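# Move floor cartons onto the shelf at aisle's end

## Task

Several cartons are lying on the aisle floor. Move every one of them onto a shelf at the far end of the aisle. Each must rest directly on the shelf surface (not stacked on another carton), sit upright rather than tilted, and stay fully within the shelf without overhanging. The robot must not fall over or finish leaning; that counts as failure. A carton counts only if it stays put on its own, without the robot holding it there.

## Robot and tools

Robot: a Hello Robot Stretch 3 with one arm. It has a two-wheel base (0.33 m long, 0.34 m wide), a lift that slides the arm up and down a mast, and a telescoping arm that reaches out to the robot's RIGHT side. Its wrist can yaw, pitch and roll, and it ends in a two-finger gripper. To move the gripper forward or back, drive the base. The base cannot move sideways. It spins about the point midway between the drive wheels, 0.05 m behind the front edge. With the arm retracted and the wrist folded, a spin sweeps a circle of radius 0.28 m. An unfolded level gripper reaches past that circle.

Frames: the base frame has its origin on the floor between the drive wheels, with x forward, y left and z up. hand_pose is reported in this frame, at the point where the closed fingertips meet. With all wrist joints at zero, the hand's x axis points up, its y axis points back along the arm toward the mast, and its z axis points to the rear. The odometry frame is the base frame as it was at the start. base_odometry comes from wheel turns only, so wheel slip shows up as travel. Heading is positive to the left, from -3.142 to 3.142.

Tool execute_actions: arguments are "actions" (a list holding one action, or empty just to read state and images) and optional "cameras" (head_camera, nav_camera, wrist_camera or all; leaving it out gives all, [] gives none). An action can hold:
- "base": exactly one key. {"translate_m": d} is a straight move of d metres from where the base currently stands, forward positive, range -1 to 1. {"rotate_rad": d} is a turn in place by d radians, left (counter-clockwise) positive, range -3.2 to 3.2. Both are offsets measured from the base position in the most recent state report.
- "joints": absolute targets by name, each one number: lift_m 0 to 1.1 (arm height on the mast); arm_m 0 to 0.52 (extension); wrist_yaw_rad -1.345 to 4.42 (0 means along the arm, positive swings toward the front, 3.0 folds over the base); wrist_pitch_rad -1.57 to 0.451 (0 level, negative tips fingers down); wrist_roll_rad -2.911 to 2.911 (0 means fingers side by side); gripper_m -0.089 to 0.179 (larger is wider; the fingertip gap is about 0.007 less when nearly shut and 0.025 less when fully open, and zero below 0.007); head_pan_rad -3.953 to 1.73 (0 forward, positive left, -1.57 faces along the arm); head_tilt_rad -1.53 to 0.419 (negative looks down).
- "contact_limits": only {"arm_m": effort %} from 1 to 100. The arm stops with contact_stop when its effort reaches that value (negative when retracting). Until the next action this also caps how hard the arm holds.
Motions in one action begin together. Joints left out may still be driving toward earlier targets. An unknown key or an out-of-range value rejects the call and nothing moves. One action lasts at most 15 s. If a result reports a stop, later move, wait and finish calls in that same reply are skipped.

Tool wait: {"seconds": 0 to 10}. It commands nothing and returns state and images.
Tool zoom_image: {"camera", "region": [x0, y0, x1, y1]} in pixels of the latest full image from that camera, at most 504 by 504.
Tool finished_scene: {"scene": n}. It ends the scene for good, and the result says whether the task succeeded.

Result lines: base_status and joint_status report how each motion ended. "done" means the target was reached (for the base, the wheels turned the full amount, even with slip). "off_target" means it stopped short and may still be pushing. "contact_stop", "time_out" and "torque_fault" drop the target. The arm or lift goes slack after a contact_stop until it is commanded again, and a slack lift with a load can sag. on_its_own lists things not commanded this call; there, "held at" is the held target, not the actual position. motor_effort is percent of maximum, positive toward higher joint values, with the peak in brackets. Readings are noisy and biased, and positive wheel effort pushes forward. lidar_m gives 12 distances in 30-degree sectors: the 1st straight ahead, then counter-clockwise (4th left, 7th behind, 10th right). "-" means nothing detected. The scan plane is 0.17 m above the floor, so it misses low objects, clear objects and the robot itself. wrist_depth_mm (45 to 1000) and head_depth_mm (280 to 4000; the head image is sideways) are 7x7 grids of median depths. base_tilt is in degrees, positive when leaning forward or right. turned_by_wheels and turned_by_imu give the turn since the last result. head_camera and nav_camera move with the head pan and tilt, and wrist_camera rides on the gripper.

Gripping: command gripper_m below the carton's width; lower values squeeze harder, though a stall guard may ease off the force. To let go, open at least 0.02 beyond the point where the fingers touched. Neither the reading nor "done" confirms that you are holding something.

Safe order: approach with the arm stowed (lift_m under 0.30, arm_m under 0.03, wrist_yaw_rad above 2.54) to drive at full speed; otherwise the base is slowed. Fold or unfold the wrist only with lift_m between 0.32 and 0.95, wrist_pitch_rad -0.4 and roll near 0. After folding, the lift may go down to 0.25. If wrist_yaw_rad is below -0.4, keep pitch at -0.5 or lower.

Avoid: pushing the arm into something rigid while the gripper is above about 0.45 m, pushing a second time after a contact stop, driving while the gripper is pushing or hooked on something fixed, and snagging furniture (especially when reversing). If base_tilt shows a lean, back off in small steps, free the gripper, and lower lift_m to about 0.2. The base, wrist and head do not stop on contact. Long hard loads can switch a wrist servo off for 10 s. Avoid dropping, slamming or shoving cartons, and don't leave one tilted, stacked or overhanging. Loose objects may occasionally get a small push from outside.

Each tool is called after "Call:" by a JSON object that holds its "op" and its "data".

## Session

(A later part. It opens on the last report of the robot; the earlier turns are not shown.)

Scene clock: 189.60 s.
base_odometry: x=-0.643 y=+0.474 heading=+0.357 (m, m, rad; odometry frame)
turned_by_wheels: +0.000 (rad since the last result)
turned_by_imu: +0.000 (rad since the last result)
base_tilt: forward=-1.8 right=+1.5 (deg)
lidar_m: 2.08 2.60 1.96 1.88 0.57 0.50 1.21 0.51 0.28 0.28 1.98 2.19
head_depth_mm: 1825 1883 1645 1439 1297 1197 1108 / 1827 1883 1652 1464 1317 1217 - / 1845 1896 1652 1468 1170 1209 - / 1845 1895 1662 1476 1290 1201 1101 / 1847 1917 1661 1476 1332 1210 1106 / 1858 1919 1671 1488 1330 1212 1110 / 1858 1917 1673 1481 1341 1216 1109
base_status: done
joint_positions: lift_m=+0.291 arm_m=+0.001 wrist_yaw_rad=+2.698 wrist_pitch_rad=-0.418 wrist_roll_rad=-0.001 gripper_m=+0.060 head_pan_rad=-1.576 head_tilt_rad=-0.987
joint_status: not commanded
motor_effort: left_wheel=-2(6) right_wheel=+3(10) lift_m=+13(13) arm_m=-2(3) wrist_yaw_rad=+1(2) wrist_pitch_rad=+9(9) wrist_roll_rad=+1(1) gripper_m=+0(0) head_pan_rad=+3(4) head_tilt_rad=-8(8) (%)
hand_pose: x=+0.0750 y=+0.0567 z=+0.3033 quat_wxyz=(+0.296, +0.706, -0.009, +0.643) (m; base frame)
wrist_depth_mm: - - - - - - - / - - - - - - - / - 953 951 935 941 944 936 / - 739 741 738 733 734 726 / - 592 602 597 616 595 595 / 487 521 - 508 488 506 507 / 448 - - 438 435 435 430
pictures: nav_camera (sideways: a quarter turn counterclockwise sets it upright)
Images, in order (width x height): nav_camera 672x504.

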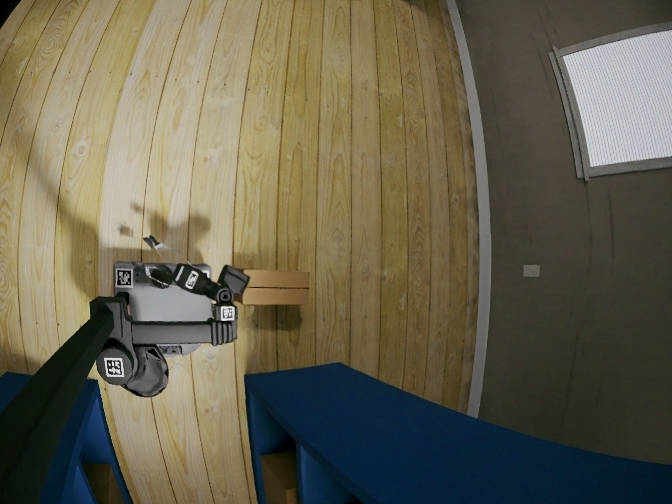

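Call:
{"op": "execute_actions", "data": {"actions": []}}

Scene clock: 196.13 s.
base_odometry: x=-0.643 y=+0.474 heading=+0.357 (m, m, rad; odometry frame)
turned_by_wheels: +0.000 (rad since the last result)
turned_by_imu: +0.001 (rad since the last result)
base_tilt: forward=-2.0 right=+1.4 (deg)
lidar_m: 2.09 2.60 1.95 1.88 0.57 0.50 1.21 0.51 0.29 0.28 1.97 2.20
head_depth_mm: 1821 1888 1638 1437 1298 1198 1112 / 1831 1874 1652 1472 1320 1215 - / 1840 1890 1652 1465 1170 1205 - / 1837 1892 1658 1471 1293 1204 1105 / 1859 1895 1657 1477 1330 1204 1106 / 1857 1905 1674 1486 1333 1208 1111 / 1863 1917 1676 1487 1338 1210 1110
base_status: done
joint_positions: lift_m=+0.291 arm_m=+0.001 wrist_yaw_rad=+2.698 wrist_pitch_rad=-0.418 wrist_roll_rad=-0.001 gripper_m=+0.060 head_pan_rad=-1.576 head_tilt_rad=-0.987
joint_status: not commanded
motor_effort: left_wheel=-2(6) right_wheel=+4(10) lift_m=+12(13) arm_m=-3(3) wrist_yaw_rad=+2(2) wrist_pitch_rad=+9(9) wrist_roll_rad=+1(1) gripper_m=+0(0) head_pan_rad=+4(4) head_tilt_rad=-8(8) (%)
hand_pose: x=+0.0750 y=+0.0567 z=+0.3033 quat_wxyz=(+0.296, +0.706, -0.009, +0.643) (m; base frame)
wrist_depth_mm: - - - - - - - / - - - - - - - / - 942 938 955 946 939 957 / - 733 726 733 733 722 736 / - 596 613 594 619 597 595 / 490 519 - 505 489 504 501 / 446 - - 437 439 435 431
pictures: head_camera (sideways: a quarter turn clockwise sets it upright), nav_camera (sideways: a quarter turn counterclockwise sets it upright), wrist_camera
Images, in order (width x height): head_camera 896x504, nav_camera 672x504, wrist_camera 644x364.

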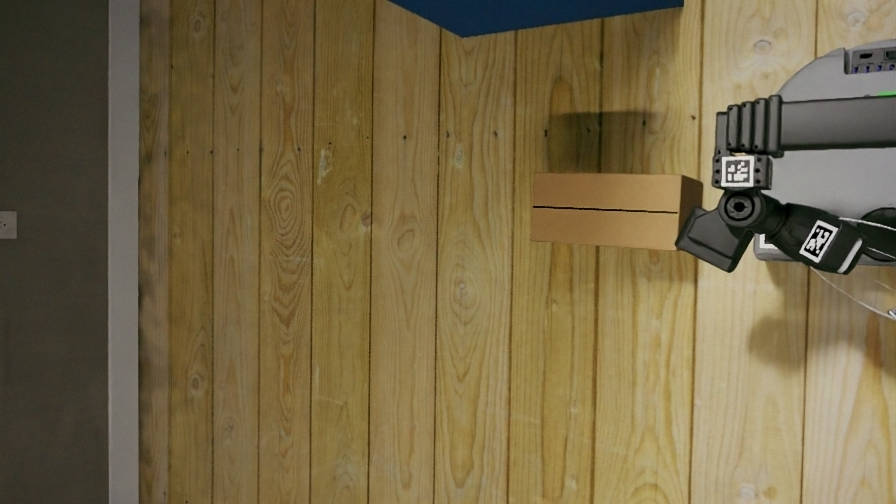

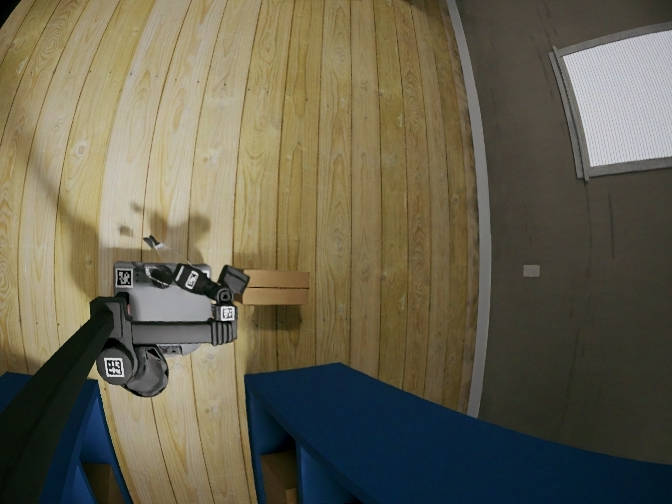

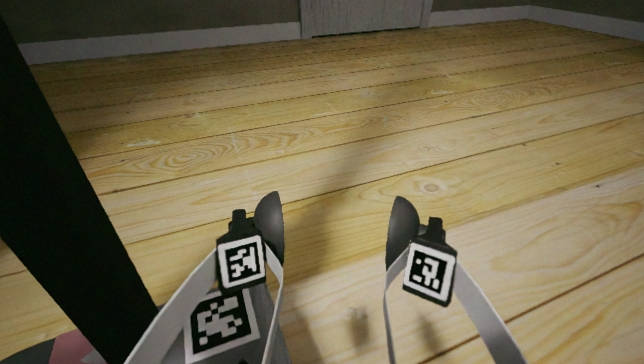

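Call:
{"op": "execute_actions", "data": {"actions": [{"joints":{"wrist_yaw_rad":-0.04,"gripper_m":0.179,"arm_m":0.125,"lift_m":0.33}}], "cameras": []}}

Call:
{"op": "execute_actions", "data": {"actions": [{"joints":{"wrist_pitch_rad":-0.95,"lift_m":0.3}}], "cameras": ["head_camera","wrist_camera"]}}

Scene clock: 200.27 s.
base_odometry: x=-0.643 y=+0.474 heading=+0.357 (m, m, rad; odometry frame)
turned_by_wheels: +0.000 (rad since the last result)
turned_by_imu: +0.001 (rad since the last result)
base_tilt: forward=-1.9 right=+1.4 (deg)
lidar_m: 2.09 2.60 1.95 1.88 0.57 0.50 1.21 0.51 0.28 0.28 1.97 2.20
head_depth_mm: 1810 1874 1650 1441 1300 1193 1110 / 1833 1877 1651 1468 1340 1212 - / 1837 1890 1652 1469 1340 1191 - / 1845 1900 1659 1473 1304 1188 1106 / 1857 1895 1661 1473 1334 1206 1106 / 1867 1902 1677 1476 1333 1212 1110 / 1861 1918 1678 1487 1334 1214 1112
base_status: not commanded
joint_positions: lift_m=+0.329 arm_m=+0.125 wrist_yaw_rad=-0.037 wrist_pitch_rad=-0.417 wrist_roll_rad=-0.001 gripper_m=+0.179 head_pan_rad=-1.576 head_tilt_rad=-0.987
joint_status: all done
motor_effort: left_wheel=-2(2) right_wheel=+3(3) lift_m=+29(31) arm_m=+3(3) wrist_yaw_rad=-2(5) wrist_pitch_rad=+9(9) wrist_roll_rad=+2(1) gripper_m=+0(93) head_pan_rad=+3(3) head_tilt_rad=-8(8) (%)
hand_pose: x=-0.0299 y=-0.4940 z=+0.3423 quat_wxyz=(+0.690, +0.134, -0.694, -0.160) (m; base frame)
wrist_depth_mm: - - - - - - - / - - - - - - - / - - - - - - 912 / 805 799 807 810 802 806 439 / 654 677 657 651 653 650 417 / 572 540 551 550 554 544 396 / 474 479 472 472 474 475 453
pictures: none
No camera images: the call's "cameras" was empty. Leave "cameras" out to get every camera's image.

Scene clock: 201.37 s.
base_odometry: x=-0.643 y=+0.474 heading=+0.357 (m, m, rad; odometry frame)
turned_by_wheels: +0.000 (rad since the last result)
turned_by_imu: +0.000 (rad since the last result)
base_tilt: forward=-2.0 right=+1.4 (deg)
lidar_m: 2.09 2.60 1.95 1.88 0.57 0.50 1.21 0.51 0.28 0.28 1.97 2.21
head_depth_mm: 1832 1888 1646 1437 1298 1196 1111 / 1830 1891 1650 1467 1323 1198 - / 1847 1889 1653 1476 1320 1188 - / 1835 1902 1668 1474 1317 1193 1102 / 1848 1898 1655 1482 1326 1204 1104 / 1854 1912 1671 1480 1333 1214 1103 / 1852 1909 1685 1489 1343 1215 1110
base_status: not commanded
joint_positions: lift_m=+0.301 arm_m=+0.125 wrist_yaw_rad=-0.038 wrist_pitch_rad=-0.956 wrist_roll_rad=-0.001 gripper_m=+0.179 head_pan_rad=-1.576 head_tilt_rad=-0.987
joint_status: all done
motor_effort: left_wheel=-2(2) right_wheel=+3(4) lift_m=+12(22) arm_m=+3(3) wrist_yaw_rad=-3(3) wrist_pitch_rad=+3(8) wrist_roll_rad=+1(1) gripper_m=+0(0) head_pan_rad=+4(3) head_tilt_rad=-8(8) (%)
hand_pose: x=-0.0264 y=-0.3977 z=+0.2160 quat_wxyz=(+0.622, +0.314, -0.633, -0.337) (m; base frame)
wrist_depth_mm: 549 541 533 525 524 513 447 / 505 498 498 481 481 475 450 / 461 458 451 234 240 444 429 / 434 424 414 218 222 413 403 / 404 401 388 203 205 386 382 / 378 368 363 192 193 362 359 / 351 351 187 180 182 338 334
pictures: head_camera (sideways: a quarter turn clockwise sets it upright), wrist_camera
Images, in order (width x height): head_camera 896x504, wrist_camera 644x364.

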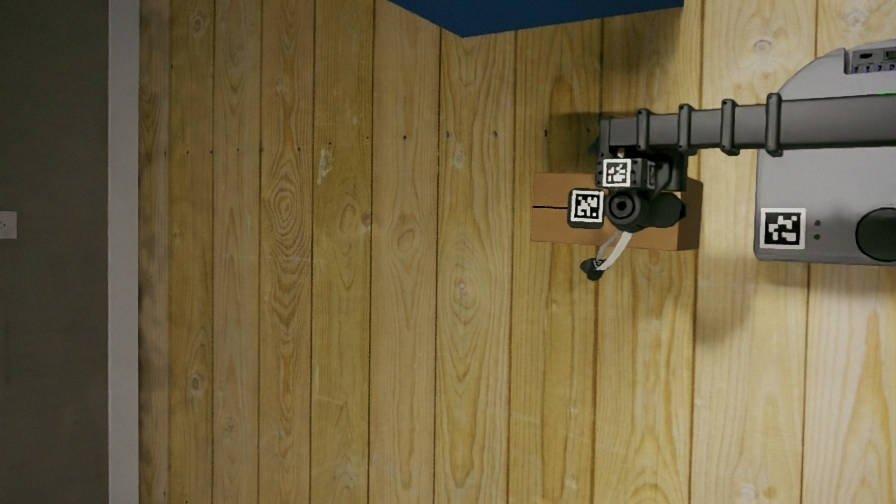

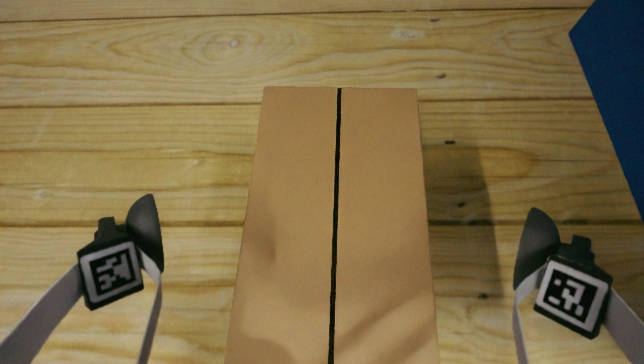

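Call:
{"op": "execute_actions", "data": {"actions": [{"joints":{"lift_m":0.231,"arm_m":0.125}}], "cameras": ["wrist_camera"]}}

Call:
{"op": "execute_actions", "data": {"actions": [{"joints":{"gripper_m":0.096}}], "cameras": ["wrist_camera"]}}

Call:
{"op": "execute_actions", "data": {"actions": [{"joints":{"wrist_pitch_rad":-0.925,"lift_m":0.33}}], "cameras": ["head_camera","wrist_camera"]}}

Scene clock: 204.83 s.
base_odometry: x=-0.643 y=+0.474 heading=+0.357 (m, m, rad; odometry frame)
turned_by_wheels: +0.000 (rad since the last result)
turned_by_imu: +0.001 (rad since the last result)
base_tilt: forward=-2.0 right=+1.4 (deg)
lidar_m: 2.08 2.60 1.96 1.88 0.57 0.50 1.21 0.51 0.28 0.28 1.97 2.21
head_depth_mm: 1823 1880 1638 1440 1305 1202 1111 / 1832 1898 1650 1459 1317 1199 - / 1834 1891 1649 1474 1306 1185 - / 1833 1894 1663 1480 1311 1188 1106 / 1854 1898 1668 1479 1332 1210 1108 / 1854 1909 1670 1487 1334 1210 1111 / 1853 1922 1678 1486 1333 1212 1106
base_status: not commanded
joint_positions: lift_m=+0.232 arm_m=+0.125 wrist_yaw_rad=-0.038 wrist_pitch_rad=-0.957 wrist_roll_rad=-0.001 gripper_m=+0.179 head_pan_rad=-1.576 head_tilt_rad=-0.987
joint_status: all done
motor_effort: left_wheel=-2(2) right_wheel=+4(3) lift_m=+12(12) arm_m=+3(2) wrist_yaw_rad=-2(3) wrist_pitch_rad=+4(4) wrist_roll_rad=+2(1) gripper_m=+0(0) head_pan_rad=+3(4) head_tilt_rad=-9(9) (%)
hand_pose: x=-0.0264 y=-0.3974 z=+0.1469 quat_wxyz=(+0.622, +0.314, -0.633, -0.338) (m; base frame)
wrist_depth_mm: 448 438 432 180 178 419 411 / 407 407 172 165 163 385 380 / 380 373 157 153 151 360 354 / 352 348 145 143 141 333 332 / 328 325 134 133 131 311 312 / 311 302 126 125 124 286 293 / 289 285 119 118 117 270 272
pictures: wrist_camera
Images, in order (width x height): wrist_camera 644x364.

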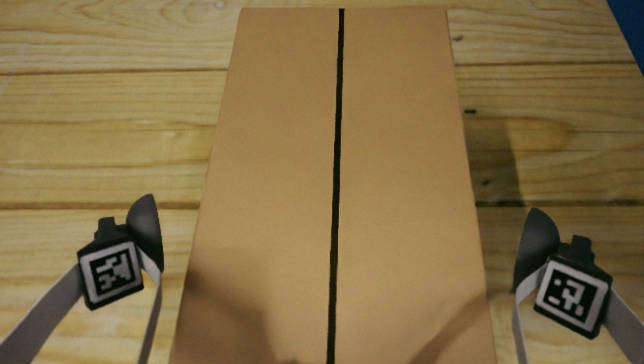

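Scene clock: 206.13 s.
base_odometry: x=-0.643 y=+0.474 heading=+0.357 (m, m, rad; odometry frame)
turned_by_wheels: +0.000 (rad since the last result)
turned_by_imu: +0.000 (rad since the last result)
base_tilt: forward=-1.7 right=+1.4 (deg)
lidar_m: 2.09 2.60 1.95 1.88 0.57 0.50 1.21 0.51 0.29 0.28 1.97 2.20
head_depth_mm: 1823 1873 1658 1446 1302 1198 1111 / 1827 1893 1644 1468 1320 1205 - / 1828 1897 1651 1466 1303 1186 - / 1844 1904 1658 1471 1310 1196 1103 / 1850 1912 1670 1484 1323 1209 1109 / 1848 1922 1669 1477 1335 1217 1111 / 1855 1930 1670 1488 1330 1210 1108
base_status: not commanded
joint_positions: lift_m=+0.232 arm_m=+0.125 wrist_yaw_rad=-0.038 wrist_pitch_rad=-0.939 wrist_roll_rad=-0.001 gripper_m=+0.097 head_pan_rad=-1.576 head_tilt_rad=-0.987
joint_status: all done
motor_effort: left_wheel=-2(2) right_wheel=+3(4) lift_m=+12(13) arm_m=+3(3) wrist_yaw_rad=-2(2) wrist_pitch_rad=-5(7) wrist_roll_rad=+2(2) gripper_m=-21(100) head_pan_rad=+4(4) head_tilt_rad=-8(8) (%)
hand_pose: x=-0.0266 y=-0.4014 z=+0.1492 quat_wxyz=(+0.625, +0.308, -0.636, -0.332) (m; base frame)
wrist_depth_mm: 462 461 452 187 185 433 420 / 425 416 399 171 169 397 390 / 388 382 164 158 156 366 362 / 356 352 149 146 145 339 334 / 330 331 137 136 134 311 312 / 309 299 128 127 127 - 294 / 294 290 120 120 119 275 277
pictures: wrist_camera
Images, in order (width x height): wrist_camera 644x364.

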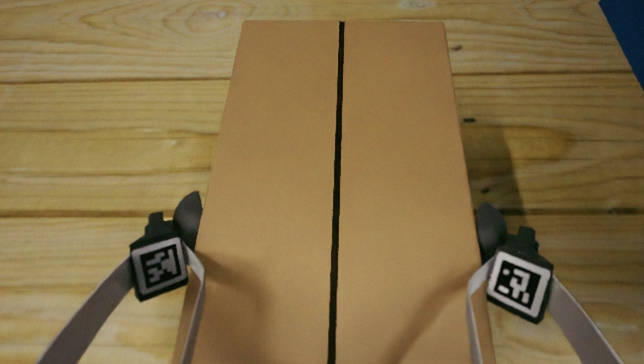

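Scene clock: 207.87 s.
base_odometry: x=-0.643 y=+0.474 heading=+0.357 (m, m, rad; odometry frame)
turned_by_wheels: +0.000 (rad since the last result)
turned_by_imu: +0.000 (rad since the last result)
base_tilt: forward=-1.9 right=+1.4 (deg)
lidar_m: 2.09 2.60 1.95 1.88 0.57 0.50 1.21 0.51 0.29 0.28 1.96 2.21
head_depth_mm: 1825 1868 1641 1439 1305 1199 1109 / 1830 1889 1648 1471 1339 1216 - / 1834 1890 1650 1465 1074 1193 - / 1849 1893 1653 1477 1290 1204 1106 / 1846 1905 1652 1480 1328 1209 1108 / 1846 1912 1666 1475 1334 1212 1109 / 1867 1909 1667 1485 1340 1215 1114
base_status: not commanded
joint_positions: lift_m=+0.329 arm_m=+0.125 wrist_yaw_rad=-0.038 wrist_pitch_rad=-0.941 wrist_roll_rad=-0.001 gripper_m=+0.097 head_pan_rad=-1.576 head_tilt_rad=-0.987
joint_status: all done
motor_effort: left_wheel=-2(2) right_wheel=+4(3) lift_m=+30(29) arm_m=+3(3) wrist_yaw_rad=-2(2) wrist_pitch_rad=+8(9) wrist_roll_rad=+1(1) gripper_m=-20(21) head_pan_rad=+4(4) head_tilt_rad=-8(8) (%)
hand_pose: x=-0.0266 y=-0.4011 z=+0.2469 quat_wxyz=(+0.625, +0.309, -0.636, -0.332) (m; base frame)
wrist_depth_mm: 605 597 577 174 172 567 448 / 553 540 168 162 160 516 447 / 508 504 156 153 151 478 448 / 467 466 147 144 142 446 429 / 438 434 137 136 134 420 409 / 405 394 130 129 128 - 386 / 381 377 124 123 122 363 363
pictures: head_camera (sideways: a quarter turn clockwise sets it upright), wrist_camera
Images, in order (width x height): head_camera 896x504, wrist_camera 644x364.

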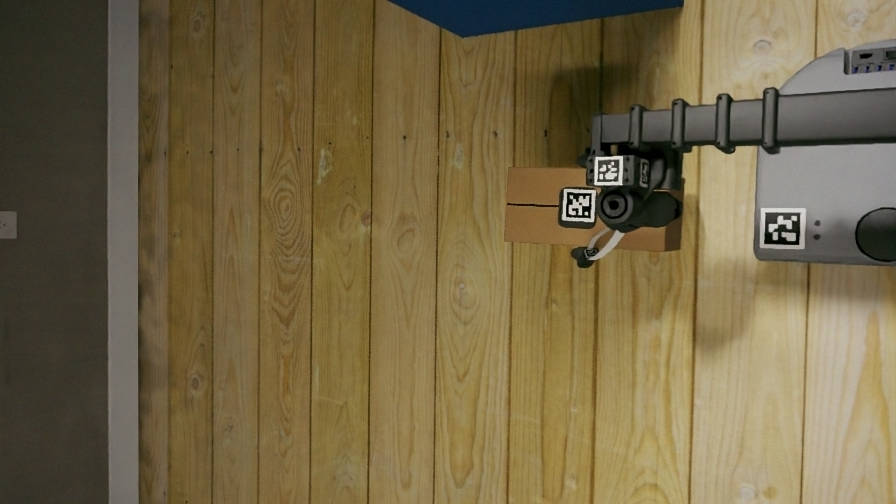

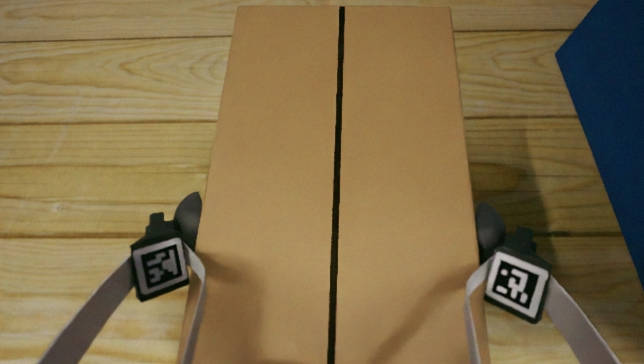

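Call:
{"op": "execute_actions", "data": {"actions": [{"base":{"translate_m":-1.0},"joints":{"arm_m":0,"wrist_yaw_rad":1.65,"lift_m":0.81,"head_tilt_rad":-0.89}}]}}

Scene clock: 221.50 s.
base_odometry: x=-1.580 y=+0.125 heading=+0.357 (m, m, rad; odometry frame)
turned_by_wheels: +0.000 (rad since the last result)
turned_by_imu: +0.003 (rad since the last result)
base_tilt: forward=-2.0 right=+1.6 (deg)
lidar_m: 3.09 0.64 0.32 0.31 0.32 0.41 1.25 0.47 0.36 0.34 0.35 0.65
head_depth_mm: 292 330 393 574 602 - 1108 / 293 332 395 585 - - 1131 / 294 333 397 587 - - 1132 / 292 334 399 589 679 - 464 / 293 336 401 590 685 - 466 / 294 337 403 593 689 720 462 / 295 339 406 895 802 503 461
base_status: done
joint_positions: lift_m=+0.809 arm_m=+0.001 wrist_yaw_rad=+1.648 wrist_pitch_rad=-0.941 wrist_roll_rad=-0.001 gripper_m=+0.097 head_pan_rad=-1.576 head_tilt_rad=-0.893
joint_status: all done
motor_effort: left_wheel=-2(6) right_wheel=+3(5) lift_m=+29(29) arm_m=-2(2) wrist_yaw_rad=+2(4) wrist_pitch_rad=+8(8) wrist_roll_rad=+1(2) gripper_m=-20(21) head_pan_rad=+4(3) head_tilt_rad=+1(17) (%)
hand_pose: x=+0.1098 y=-0.1362 z=+0.7269 quat_wxyz=(+0.664, +0.680, -0.192, +0.245) (m; base frame)
wrist_depth_mm: 526 682 - 174 171 495 487 / 489 805 169 162 160 456 447 / 462 973 156 152 151 422 414 / 616 946 147 144 142 389 260 / 580 654 138 136 135 320 254 / 551 731 130 129 128 - 245 / 518 754 124 123 122 314 227
pictures: head_camera (sideways: a quarter turn clockwise sets it upright), nav_camera (sideways: a quarter turn counterclockwise sets it upright), wrist_camera
Images, in order (width x height): head_camera 896x504, nav_camera 672x504, wrist_camera 644x364.

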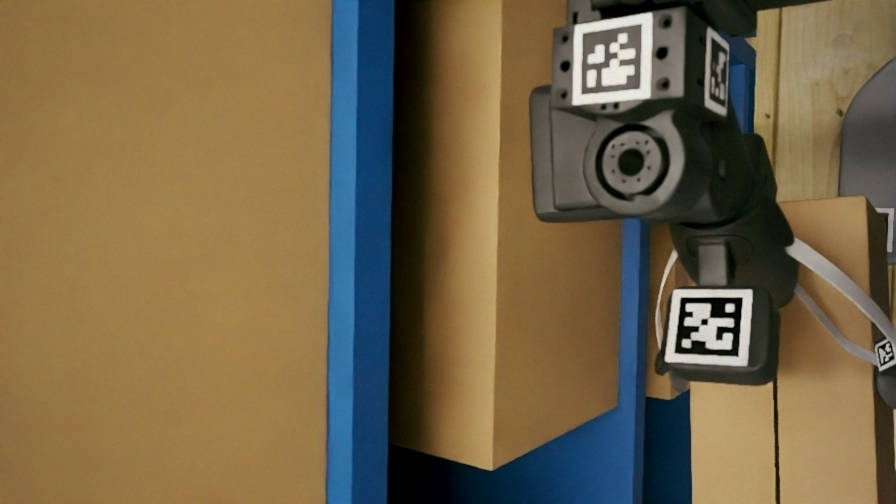

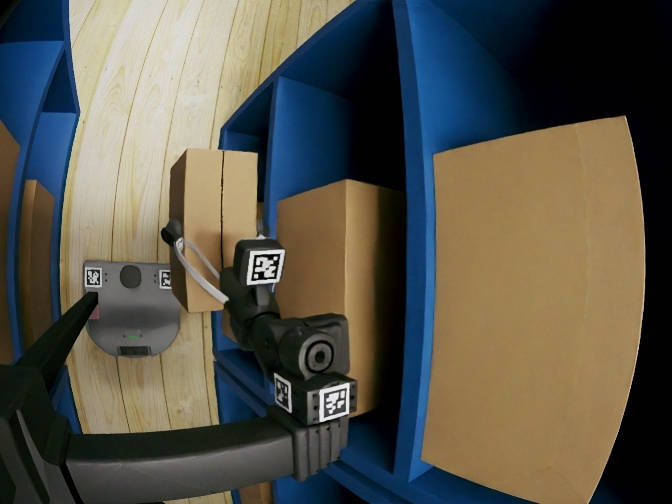

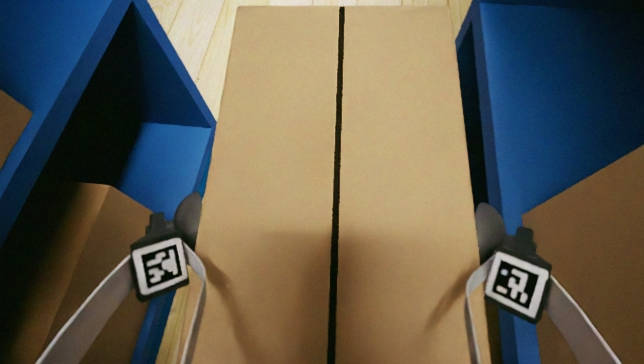

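Call:
{"op": "execute_actions", "data": {"actions": [{"base":{"translate_m":-0.66},"joints":{"wrist_yaw_rad":1.3}}]}}

Scene clock: 231.53 s.
base_odometry: x=-2.199 y=-0.106 heading=+0.357 (m, m, rad; odometry frame)
turned_by_wheels: +0.000 (rad since the last result)
turned_by_imu: +0.002 (rad since the last result)
base_tilt: forward=-1.9 right=+1.6 (deg)
lidar_m: 1.26 0.41 0.41 0.31 0.32 0.43 0.60 0.49 0.36 0.35 0.43 0.46
head_depth_mm: 292 333 397 786 756 - 1108 / 293 335 399 917 850 - 1128 / 294 336 401 920 838 - 1131 / 295 338 403 921 812 - 476 / 296 339 406 920 827 - 591 / 297 341 408 925 814 503 1079 / 295 342 409 794 753 503 1102
base_status: done
joint_positions: lift_m=+0.809 arm_m=+0.001 wrist_yaw_rad=+1.303 wrist_pitch_rad=-0.941 wrist_roll_rad=-0.001 gripper_m=+0.097 head_pan_rad=-1.576 head_tilt_rad=-0.893
joint_status: all done
motor_effort: left_wheel=-2(6) right_wheel=+3(3) lift_m=+30(30) arm_m=-3(3) wrist_yaw_rad=-3(4) wrist_pitch_rad=+8(8) wrist_roll_rad=+1(1) gripper_m=-21(21) head_pan_rad=+5(4) head_tilt_rad=+2(1) (%)
hand_pose: x=+0.1054 y=-0.1811 z=+0.7269 quat_wxyz=(+0.696, +0.637, -0.306, +0.127) (m; base frame)
wrist_depth_mm: 812 - - 174 171 313 343 / 750 - 168 163 160 395 434 / 685 - 156 152 151 418 410 / 670 939 146 144 142 386 386 / 593 813 137 136 135 362 359 / 755 803 130 129 128 - 333 / 761 776 124 123 122 318 315
pictures: head_camera (sideways: a quarter turn clockwise sets it upright), nav_camera (sideways: a quarter turn counterclockwise sets it upright), wrist_camera
Images, in order (width x height): head_camera 896x504, nav_camera 672x504, wrist_camera 644x364.

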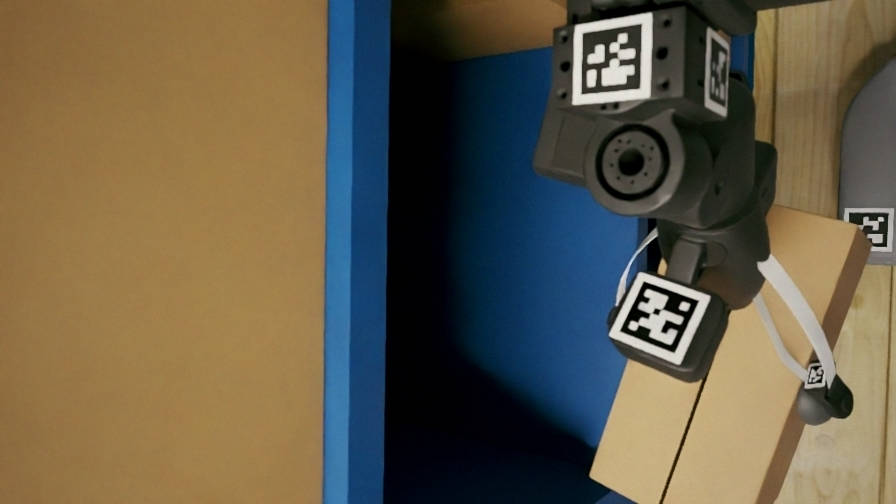

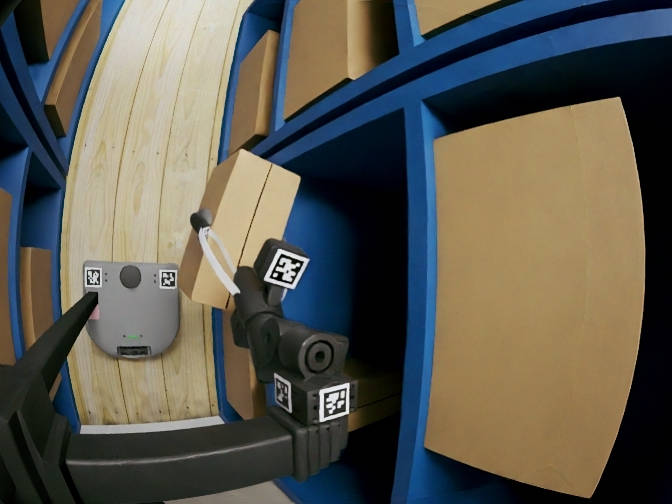

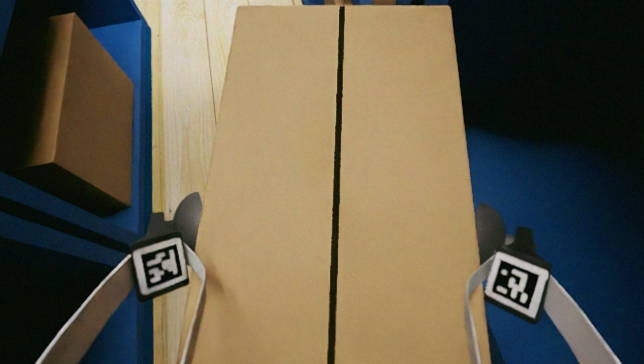

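Call:
{"op": "execute_actions", "data": {"actions": [{"joints":{"wrist_yaw_rad":0}}], "cameras": ["wrist_camera"]}}

Call:
{"op": "execute_actions", "data": {"actions": [{"joints":{"arm_m":0.125,"lift_m":0.79},"contact_limits":{"arm_m":10}}]}}

Scene clock: 235.40 s.
base_odometry: x=-2.199 y=-0.106 heading=+0.357 (m, m, rad; odometry frame)
turned_by_wheels: +0.000 (rad since the last result)
turned_by_imu: +0.001 (rad since the last result)
base_tilt: forward=-1.8 right=+1.4 (deg)
lidar_m: 1.27 0.41 0.41 0.31 0.32 0.43 0.60 0.49 0.36 0.35 0.44 0.46
head_depth_mm: 292 334 397 786 753 - 1096 / 293 335 399 918 833 - 1108 / 294 336 402 918 - - 1112 / 295 338 404 920 574 514 1116 / 296 339 406 922 813 1186 1116 / 297 341 407 927 815 1162 1115 / 295 342 409 796 785 1022 1118
base_status: not commanded
joint_positions: lift_m=+0.809 arm_m=+0.001 wrist_yaw_rad=+0.003 wrist_pitch_rad=-0.941 wrist_roll_rad=-0.001 gripper_m=+0.097 head_pan_rad=-1.576 head_tilt_rad=-0.893
joint_status: all done
motor_effort: left_wheel=-2(2) right_wheel=+4(3) lift_m=+30(30) arm_m=-3(3) wrist_yaw_rad=-2(4) wrist_pitch_rad=+8(8) wrist_roll_rad=+1(1) gripper_m=-20(21) head_pan_rad=+4(4) head_tilt_rad=+1(1) (%)
hand_pose: x=-0.0213 y=-0.2776 z=+0.7269 quat_wxyz=(+0.631, +0.322, -0.629, -0.320) (m; base frame)
wrist_depth_mm: 350 487 504 174 172 380 248 / 354 459 168 162 160 376 239 / 355 432 156 153 151 370 237 / 358 402 146 144 142 341 280 / 428 390 137 136 135 362 356 / 888 859 130 129 128 - 643 / 851 837 124 123 122 794 647
pictures: wrist_camera
Images, in order (width x height): wrist_camera 644x364.

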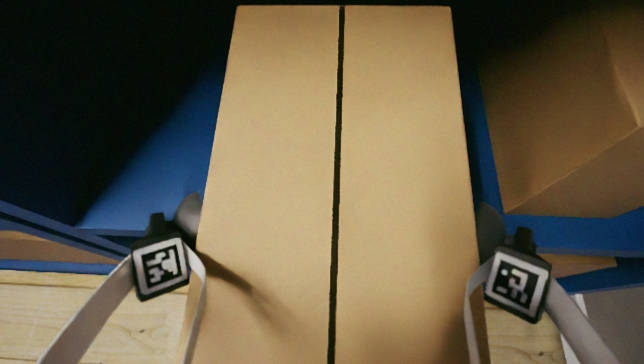

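Scene clock: 237.57 s.
base_odometry: x=-2.199 y=-0.106 heading=+0.357 (m, m, rad; odometry frame)
turned_by_wheels: +0.000 (rad since the last result)
turned_by_imu: +0.000 (rad since the last result)
base_tilt: forward=-1.9 right=+1.5 (deg)
lidar_m: 1.26 0.41 0.41 0.31 0.32 0.43 0.60 0.49 0.36 0.35 0.44 0.46
head_depth_mm: 292 334 393 - - 1011 1106 / 292 335 398 - 780 1019 1123 / 294 336 401 - 587 1106 1141 / 294 338 403 693 624 1164 1131 / 296 339 406 922 810 1182 1119 / 297 340 408 924 811 1169 1120 / 298 342 409 794 789 1025 1120
base_status: not commanded
joint_positions: lift_m=+0.790 arm_m=+0.125 wrist_yaw_rad=+0.001 wrist_pitch_rad=-0.941 wrist_roll_rad=-0.001 gripper_m=+0.097 head_pan_rad=-1.576 head_tilt_rad=-0.892
joint_status: all done
motor_effort: left_wheel=-2(2) right_wheel=+4(3) lift_m=+14(29) arm_m=+3(2) wrist_yaw_rad=-2(3) wrist_pitch_rad=+8(8) wrist_roll_rad=+1(1) gripper_m=-21(20) head_pan_rad=+4(4) head_tilt_rad=+1(1) (%)
contact_limits: arm_m 10 (drawing in: default 23, maximum 37; extending or still: default 31, maximum 50)
hand_pose: x=-0.0214 y=-0.4012 z=+0.7079 quat_wxyz=(+0.631, +0.321, -0.629, -0.320) (m; base frame)
wrist_depth_mm: 353 471 473 174 171 457 239 / 352 440 168 162 160 420 239 / 357 411 156 153 151 370 237 / 358 381 147 144 143 340 236 / 346 357 138 136 135 294 234 / 332 326 130 129 128 - 231 / 322 314 124 123 122 295 293
pictures: head_camera (sideways: a quarter turn clockwise sets it upright), nav_camera (sideways: a quarter turn counterclockwise sets it upright), wrist_camera
Images, in order (width x height): head_camera 896x504, nav_camera 672x504, wrist_camera 644x364.

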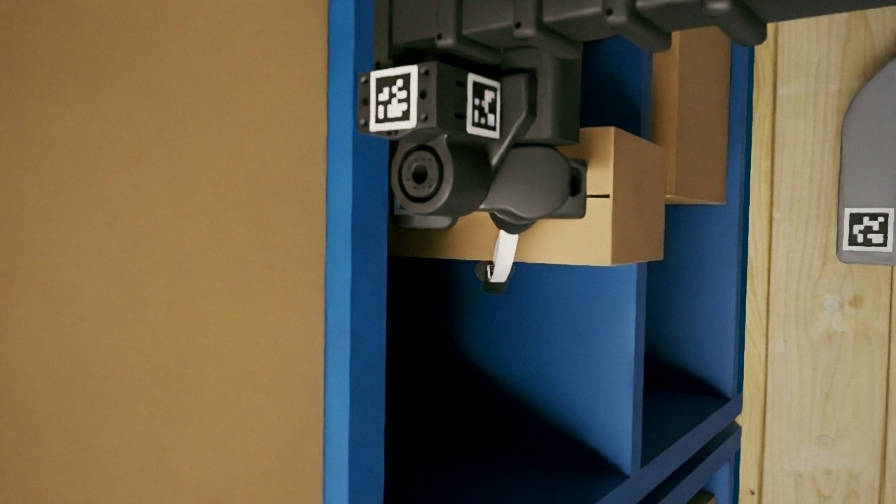

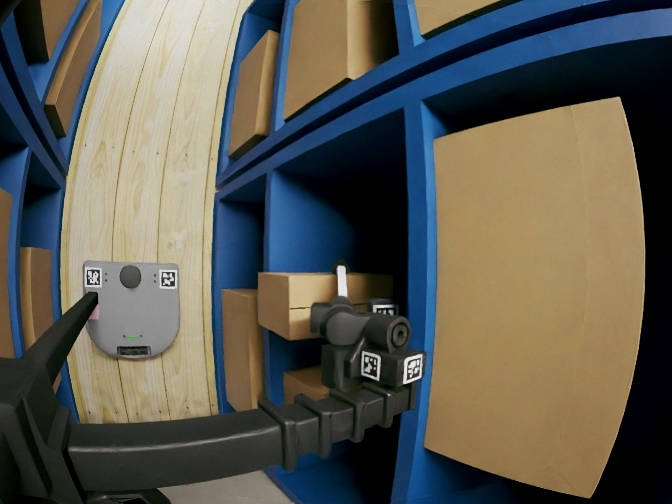

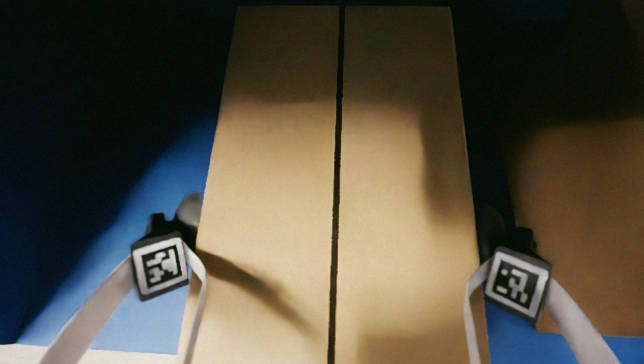

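Call:
{"op": "execute_actions", "data": {"actions": [{"joints":{"lift_m":0.763}}], "cameras": ["wrist_camera"]}}

Scene clock: 239.30 s.
base_odometry: x=-2.199 y=-0.106 heading=+0.357 (m, m, rad; odometry frame)
turned_by_wheels: +0.000 (rad since the last result)
turned_by_imu: +0.000 (rad since the last result)
base_tilt: forward=-1.9 right=+1.4 (deg)
lidar_m: 1.27 0.41 0.41 0.31 0.32 0.43 0.60 0.49 0.36 0.35 0.44 0.46
head_depth_mm: 292 333 397 - - 1046 1113 / 292 335 399 - 769 1019 1124 / 294 336 401 - 608 1035 1137 / 295 338 403 730 638 1161 1133 / 296 339 406 924 809 1182 1118 / 297 340 407 928 814 1165 1118 / 297 342 409 794 788 1020 1120
base_status: not commanded
joint_positions: lift_m=+0.764 arm_m=+0.125 wrist_yaw_rad=+0.001 wrist_pitch_rad=-0.906 wrist_roll_rad=-0.001 gripper_m=+0.097 head_pan_rad=-1.576 head_tilt_rad=-0.892
joint_status: all done
motor_effort: left_wheel=-2(2) right_wheel=+3(4) lift_m=+9(17) arm_m=+2(3) wrist_yaw_rad=-1(1) wrist_pitch_rad=-9(12) wrist_roll_rad=+1(1) gripper_m=-20(20) head_pan_rad=+4(5) head_tilt_rad=+1(2) (%)
hand_pose: x=-0.0214 y=-0.4088 z=+0.6858 quat_wxyz=(+0.636, +0.310, -0.635, -0.309) (m; base frame)
wrist_depth_mm: 351 459 460 190 189 446 241 / 354 429 414 173 172 410 238 / 355 391 166 159 158 368 238 / 353 361 151 147 146 341 236 / 330 334 138 137 136 294 234 / 311 303 129 128 127 - 232 / 294 287 121 120 119 275 220
pictures: wrist_camera
Images, in order (width x height): wrist_camera 644x364.

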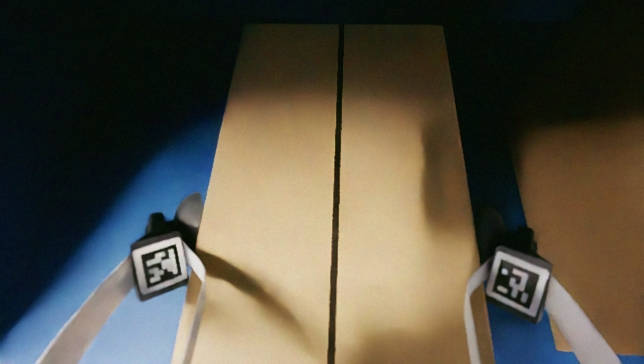

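Seated level. Release and push.

Call:
{"op": "execute_actions", "data": {"actions": [{"joints":{"gripper_m":0.179}}], "cameras": []}}

Call:
{"op": "execute_actions", "data": {"actions": [{"joints":{"arm_m":0.03,"lift_m":0.78}}], "cameras": []}}

Call:
{"op": "execute_actions", "data": {"actions": [{"joints":{"wrist_pitch_rad":-1.22}}], "cameras": ["head_camera","wrist_camera"]}}

Scene clock: 242.53 s.
base_odometry: x=-2.199 y=-0.106 heading=+0.357 (m, m, rad; odometry frame)
turned_by_wheels: +0.000 (rad since the last result)
turned_by_imu: +0.001 (rad since the last result)
base_tilt: forward=-1.8 right=+1.4 (deg)
lidar_m: 1.27 0.41 0.41 0.31 0.32 0.43 0.60 0.49 0.36 0.35 0.44 0.46
head_depth_mm: 292 333 397 - - 1045 1108 / 292 335 399 - 768 1016 1126 / 293 336 401 852 608 1038 1131 / 295 338 403 870 638 1162 1129 / 296 340 406 923 811 1184 1117 / 297 341 407 923 814 1168 1116 / 298 342 409 796 785 1022 1121
base_status: not commanded
joint_positions: lift_m=+0.764 arm_m=+0.125 wrist_yaw_rad=+0.001 wrist_pitch_rad=-0.932 wrist_roll_rad=-0.001 gripper_m=+0.179 head_pan_rad=-1.576 head_tilt_rad=-0.892
joint_status: all done
motor_effort: left_wheel=-2(2) right_wheel=+4(3) lift_m=+12(12) arm_m=+2(2) wrist_yaw_rad=-1(2) wrist_pitch_rad=+3(9) wrist_roll_rad=+1(1) gripper_m=+0(91) head_pan_rad=+4(3) head_tilt_rad=+2(1) (%)
hand_pose: x=-0.0214 y=-0.4033 z=+0.6822 quat_wxyz=(+0.632, +0.318, -0.631, -0.317) (m; base frame)
wrist_depth_mm: 351 450 445 187 186 433 241 / 355 415 395 170 169 392 239 / 352 383 161 156 155 358 237 / 343 349 148 145 144 330 236 / 328 331 137 135 134 316 224 / 310 301 128 126 125 287 211 / 290 288 119 118 117 270 269
pictures: none
No camera images: the call's "cameras" was empty. Leave "cameras" out to get every camera's image.

Scene clock: 244.47 s.
base_odometry: x=-2.199 y=-0.106 heading=+0.357 (m, m, rad; odometry frame)
turned_by_wheels: +0.000 (rad since the last result)
turned_by_imu: +0.000 (rad since the last result)
base_tilt: forward=-1.9 right=+1.4 (deg)
lidar_m: 1.26 0.41 0.41 0.31 0.32 0.43 0.60 0.49 0.36 0.35 0.44 0.46
head_depth_mm: 292 334 396 787 - - 1109 / 293 335 399 916 - - 1125 / 294 336 401 697 - - 1137 / 295 338 403 729 650 1164 1131 / 296 339 406 926 825 1184 1118 / 297 340 407 925 814 1169 1119 / 295 342 409 796 787 1021 1122
base_status: not commanded
joint_positions: lift_m=+0.779 arm_m=+0.030 wrist_yaw_rad=+0.001 wrist_pitch_rad=-0.933 wrist_roll_rad=-0.001 gripper_m=+0.179 head_pan_rad=-1.576 head_tilt_rad=-0.892
joint_status: all done
motor_effort: left_wheel=-2(2) right_wheel=+3(3) lift_m=+29(30) arm_m=-3(2) wrist_yaw_rad=-2(1) wrist_pitch_rad=+4(4) wrist_roll_rad=+1(0) gripper_m=+0(0) head_pan_rad=+4(4) head_tilt_rad=+2(2) (%)
hand_pose: x=-0.0214 y=-0.3085 z=+0.6980 quat_wxyz=(+0.632, +0.319, -0.631, -0.318) (m; base frame)
wrist_depth_mm: 353 464 469 210 211 379 239 / 353 437 427 191 190 376 239 / 356 400 389 176 175 370 237 / 358 372 169 162 161 345 238 / 345 345 155 151 150 332 295 / 798 832 713 145 144 580 314 / 798 808 804 777 777 774 723
pictures: none
No camera images: the call's "cameras" was empty. Leave "cameras" out to get every camera's image.

Scene clock: 245.40 s.
base_odometry: x=-2.199 y=-0.106 heading=+0.357 (m, m, rad; odometry frame)
turned_by_wheels: +0.000 (rad since the last result)
turned_by_imu: +0.000 (rad since the last result)
base_tilt: forward=-2.1 right=+1.5 (deg)
lidar_m: 1.26 0.41 0.41 0.31 0.32 0.43 0.60 0.49 0.36 0.35 0.43 0.46
head_depth_mm: 291 333 397 788 - - 1108 / 293 335 399 916 - - 1128 / 293 337 401 698 637 - 1141 / 295 338 403 728 648 1154 1131 / 296 339 406 924 811 1169 1116 / 297 341 408 924 814 1161 1120 / 295 342 409 794 787 1023 1117
base_status: not commanded
joint_positions: lift_m=+0.779 arm_m=+0.030 wrist_yaw_rad=+0.001 wrist_pitch_rad=-1.221 wrist_roll_rad=-0.001 gripper_m=+0.179 head_pan_rad=-1.576 head_tilt_rad=-0.892
joint_status: all done
motor_effort: left_wheel=-2(2) right_wheel=+3(3) lift_m=+29(29) arm_m=-3(3) wrist_yaw_rad=-1(1) wrist_pitch_rad=+1(2) wrist_roll_rad=+1(1) gripper_m=+1(0) head_pan_rad=+4(4) head_tilt_rad=+2(1) (%)
hand_pose: x=-0.0215 y=-0.2403 z=+0.6692 quat_wxyz=(+0.580, +0.406, -0.578, -0.405) (m; base frame)
wrist_depth_mm: 343 340 137 134 133 319 242 / 336 335 133 131 130 314 253 / 333 329 132 130 127 308 303 / 810 717 795 261 542 626 589 / 870 863 862 839 840 838 688 / 852 843 834 830 808 802 647 / 840 820 827 818 - 794 716
pictures: head_camera (sideways: a quarter turn clockwise sets it upright), wrist_camera
Images, in order (width x height): head_camera 896x504, wrist_camera 644x364.

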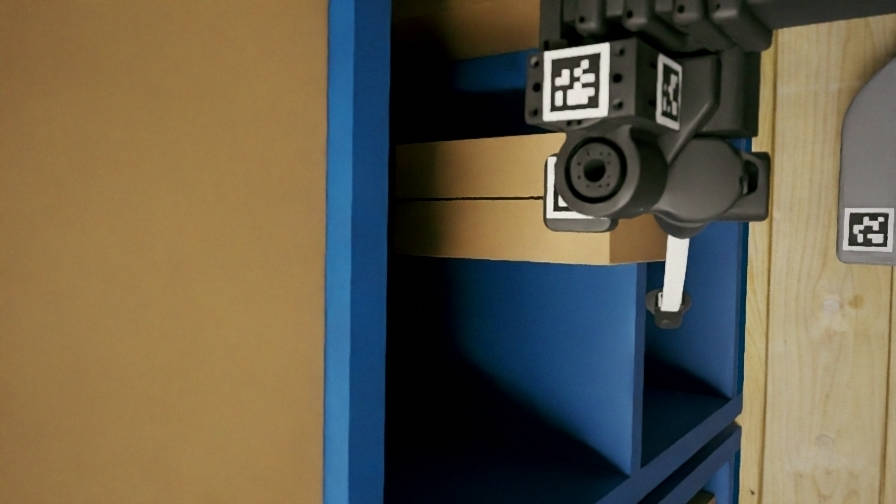

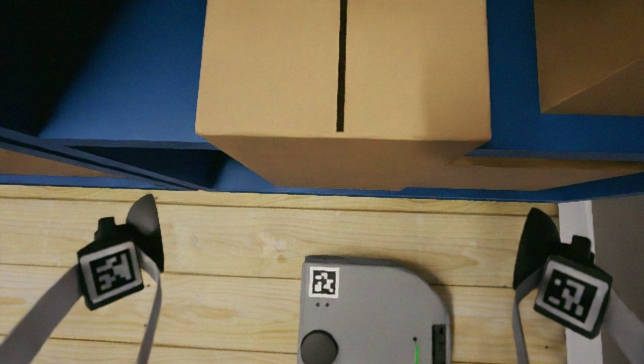

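Call:
{"op": "execute_actions", "data": {"actions": [{"joints":{"gripper_m":0.06,"lift_m":0.745}}], "cameras": []}}

Call:
{"op": "execute_actions", "data": {"actions": [{"joints":{"arm_m":0.13},"contact_limits":{"arm_m":15}}], "cameras": ["wrist_camera"]}}

Call:
{"op": "execute_actions", "data": {"actions": [{"joints":{"arm_m":0.03}}]}}

Scene clock: 248.80 s.
base_odometry: x=-2.199 y=-0.106 heading=+0.357 (m, m, rad; odometry frame)
turned_by_wheels: +0.000 (rad since the last result)
turned_by_imu: +0.001 (rad since the last result)
base_tilt: forward=-2.0 right=+1.6 (deg)
lidar_m: 1.27 0.41 0.41 0.31 0.32 0.43 0.60 0.49 0.36 0.35 0.43 0.46
head_depth_mm: 292 333 396 787 781 - 1105 / 293 335 399 917 827 - 1131 / 294 337 401 697 635 - 1130 / 294 338 403 729 649 1160 1126 / 296 340 406 923 811 1184 1118 / 297 341 408 927 814 1164 1121 / 295 343 410 795 787 1020 1123
base_status: not commanded
joint_positions: lift_m=+0.746 arm_m=+0.030 wrist_yaw_rad=+0.001 wrist_pitch_rad=-1.222 wrist_roll_rad=-0.001 gripper_m=+0.060 head_pan_rad=-1.576 head_tilt_rad=-0.892
joint_status: all done
motor_effort: left_wheel=-2(2) right_wheel=+3(3) lift_m=+13(26) arm_m=-3(3) wrist_yaw_rad=-1(1) wrist_pitch_rad=+1(1) wrist_roll_rad=+1(2) gripper_m=+0(92) head_pan_rad=+5(3) head_tilt_rad=+1(1) (%)
hand_pose: x=-0.0215 y=-0.2401 z=+0.6352 quat_wxyz=(+0.580, +0.406, -0.578, -0.405) (m; base frame)
wrist_depth_mm: 306 304 99 97 96 95 240 / 299 296 96 95 94 93 253 / 297 293 124 119 115 142 271 / 768 775 764 263 541 649 595 / 843 832 828 813 798 786 692 / 842 819 808 - - 778 688 / 814 800 787 773 - 751 687
pictures: none
No camera images: the call's "cameras" was empty. Leave "cameras" out to get every camera's image.

Scene clock: 250.77 s.
base_odometry: x=-2.199 y=-0.106 heading=+0.357 (m, m, rad; odometry frame)
turned_by_wheels: +0.000 (rad since the last result)
turned_by_imu: +0.000 (rad since the last result)
base_tilt: forward=-1.9 right=+1.4 (deg)
lidar_m: 1.26 0.41 0.41 0.31 0.32 0.43 0.60 0.49 0.36 0.35 0.44 0.46
head_depth_mm: 291 333 397 765 - - 1102 / 292 335 399 - 774 1019 1126 / 294 337 401 725 - 1113 1138 / 295 338 404 744 782 1182 1137 / 296 339 406 922 811 1178 1113 / 297 341 407 927 810 1167 1117 / 298 342 410 796 787 1019 1115
base_status: not commanded
joint_positions: lift_m=+0.746 arm_m=+0.130 wrist_yaw_rad=+0.001 wrist_pitch_rad=-1.226 wrist_roll_rad=-0.001 gripper_m=+0.060 head_pan_rad=-1.576 head_tilt_rad=-0.892
joint_status: all done
motor_effort: left_wheel=-2(2) right_wheel=+3(3) lift_m=+13(13) arm_m=+3(4) wrist_yaw_rad=-1(1) wrist_pitch_rad=+3(4) wrist_roll_rad=+1(1) gripper_m=-1(0) head_pan_rad=+4(4) head_tilt_rad=+2(2) (%)
contact_limits: arm_m 15 (drawing in: default 23, maximum 37; extending or still: default 31, maximum 50)
hand_pose: x=-0.0215 y=-0.3386 z=+0.6349 quat_wxyz=(+0.579, +0.407, -0.577, -0.407) (m; base frame)
wrist_depth_mm: 305 300 98 97 95 94 240 / 299 292 96 94 93 92 238 / 292 286 94 92 91 90 237 / 285 281 136 124 113 109 235 / 281 279 274 269 267 262 258 / 828 815 811 799 783 767 689 / 810 785 783 772 751 754 686
pictures: wrist_camera
Images, in order (width x height): wrist_camera 644x364.

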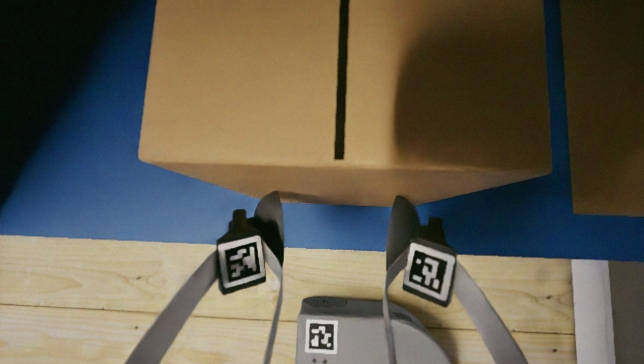

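Scene clock: 252.73 s.
base_odometry: x=-2.199 y=-0.106 heading=+0.357 (m, m, rad; odometry frame)
turned_by_wheels: +0.000 (rad since the last result)
turned_by_imu: +0.000 (rad since the last result)
base_tilt: forward=-1.9 right=+1.5 (deg)
lidar_m: 1.27 0.41 0.41 0.31 0.32 0.43 0.60 0.49 0.36 0.35 0.44 0.46
head_depth_mm: 292 333 396 785 778 - 1100 / 293 335 399 917 828 - 1127 / 294 336 401 698 655 - 1128 / 295 338 403 729 771 1181 1132 / 296 340 406 925 812 1183 1117 / 297 341 408 926 814 1170 1116 / 295 342 409 796 788 1023 1122
base_status: not commanded
joint_positions: lift_m=+0.746 arm_m=+0.030 wrist_yaw_rad=+0.001 wrist_pitch_rad=-1.226 wrist_roll_rad=-0.001 gripper_m=+0.060 head_pan_rad=-1.576 head_tilt_rad=-0.892
joint_status: all done
motor_effort: left_wheel=-2(2) right_wheel=+3(3) lift_m=+12(13) arm_m=-3(4) wrist_yaw_rad=-1(1) wrist_pitch_rad=+3(3) wrist_roll_rad=+1(1) gripper_m=+0(0) head_pan_rad=+3(3) head_tilt_rad=+1(1) (%)
hand_pose: x=-0.0215 y=-0.2391 z=+0.6349 quat_wxyz=(+0.579, +0.407, -0.577, -0.407) (m; base frame)
wrist_depth_mm: 307 301 295 189 186 285 240 / 299 294 293 256 279 278 252 / 303 292 288 282 280 276 270 / 818 770 760 758 716 662 598 / 837 843 819 807 799 794 699 / 821 809 801 - - 771 676 / 818 809 787 770 - 756 690
pictures: head_camera (sideways: a quarter turn clockwise sets it upright), nav_camera (sideways: a quarter turn counterclockwise sets it upright), wrist_camera
Images, in order (width x height): head_camera 896x504, nav_camera 672x504, wrist_camera 644x364.

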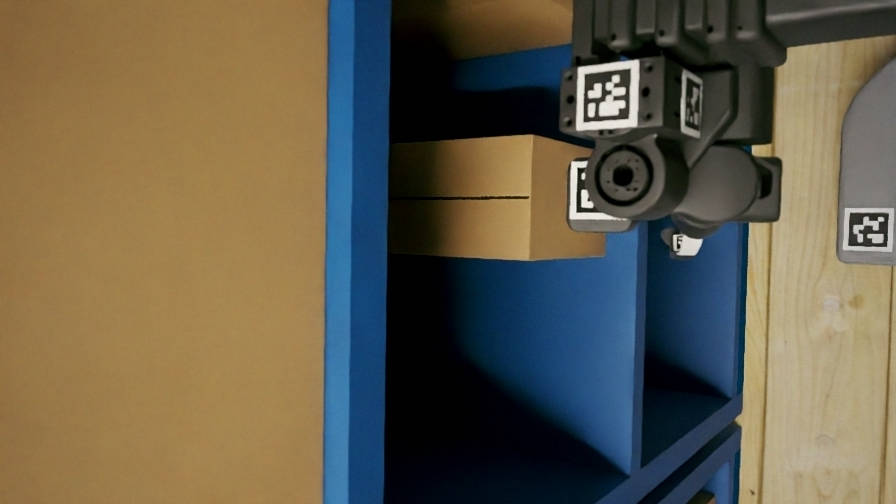

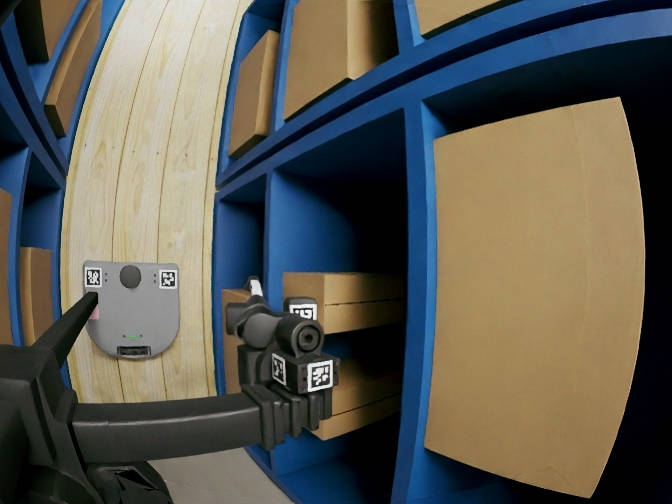

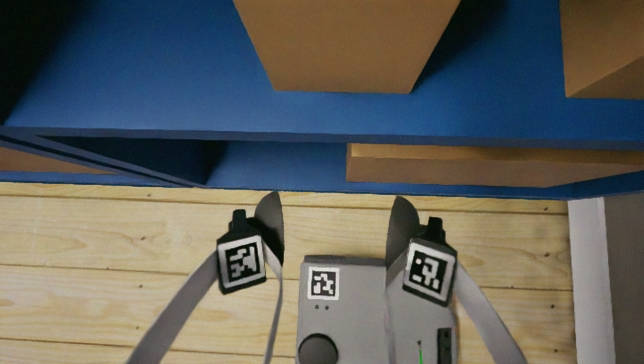

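Both cartons are inside the shelf edge and level.

Call:
{"op": "finished_scene", "data": {"scene": 2}}

The scene is finished: the task was done.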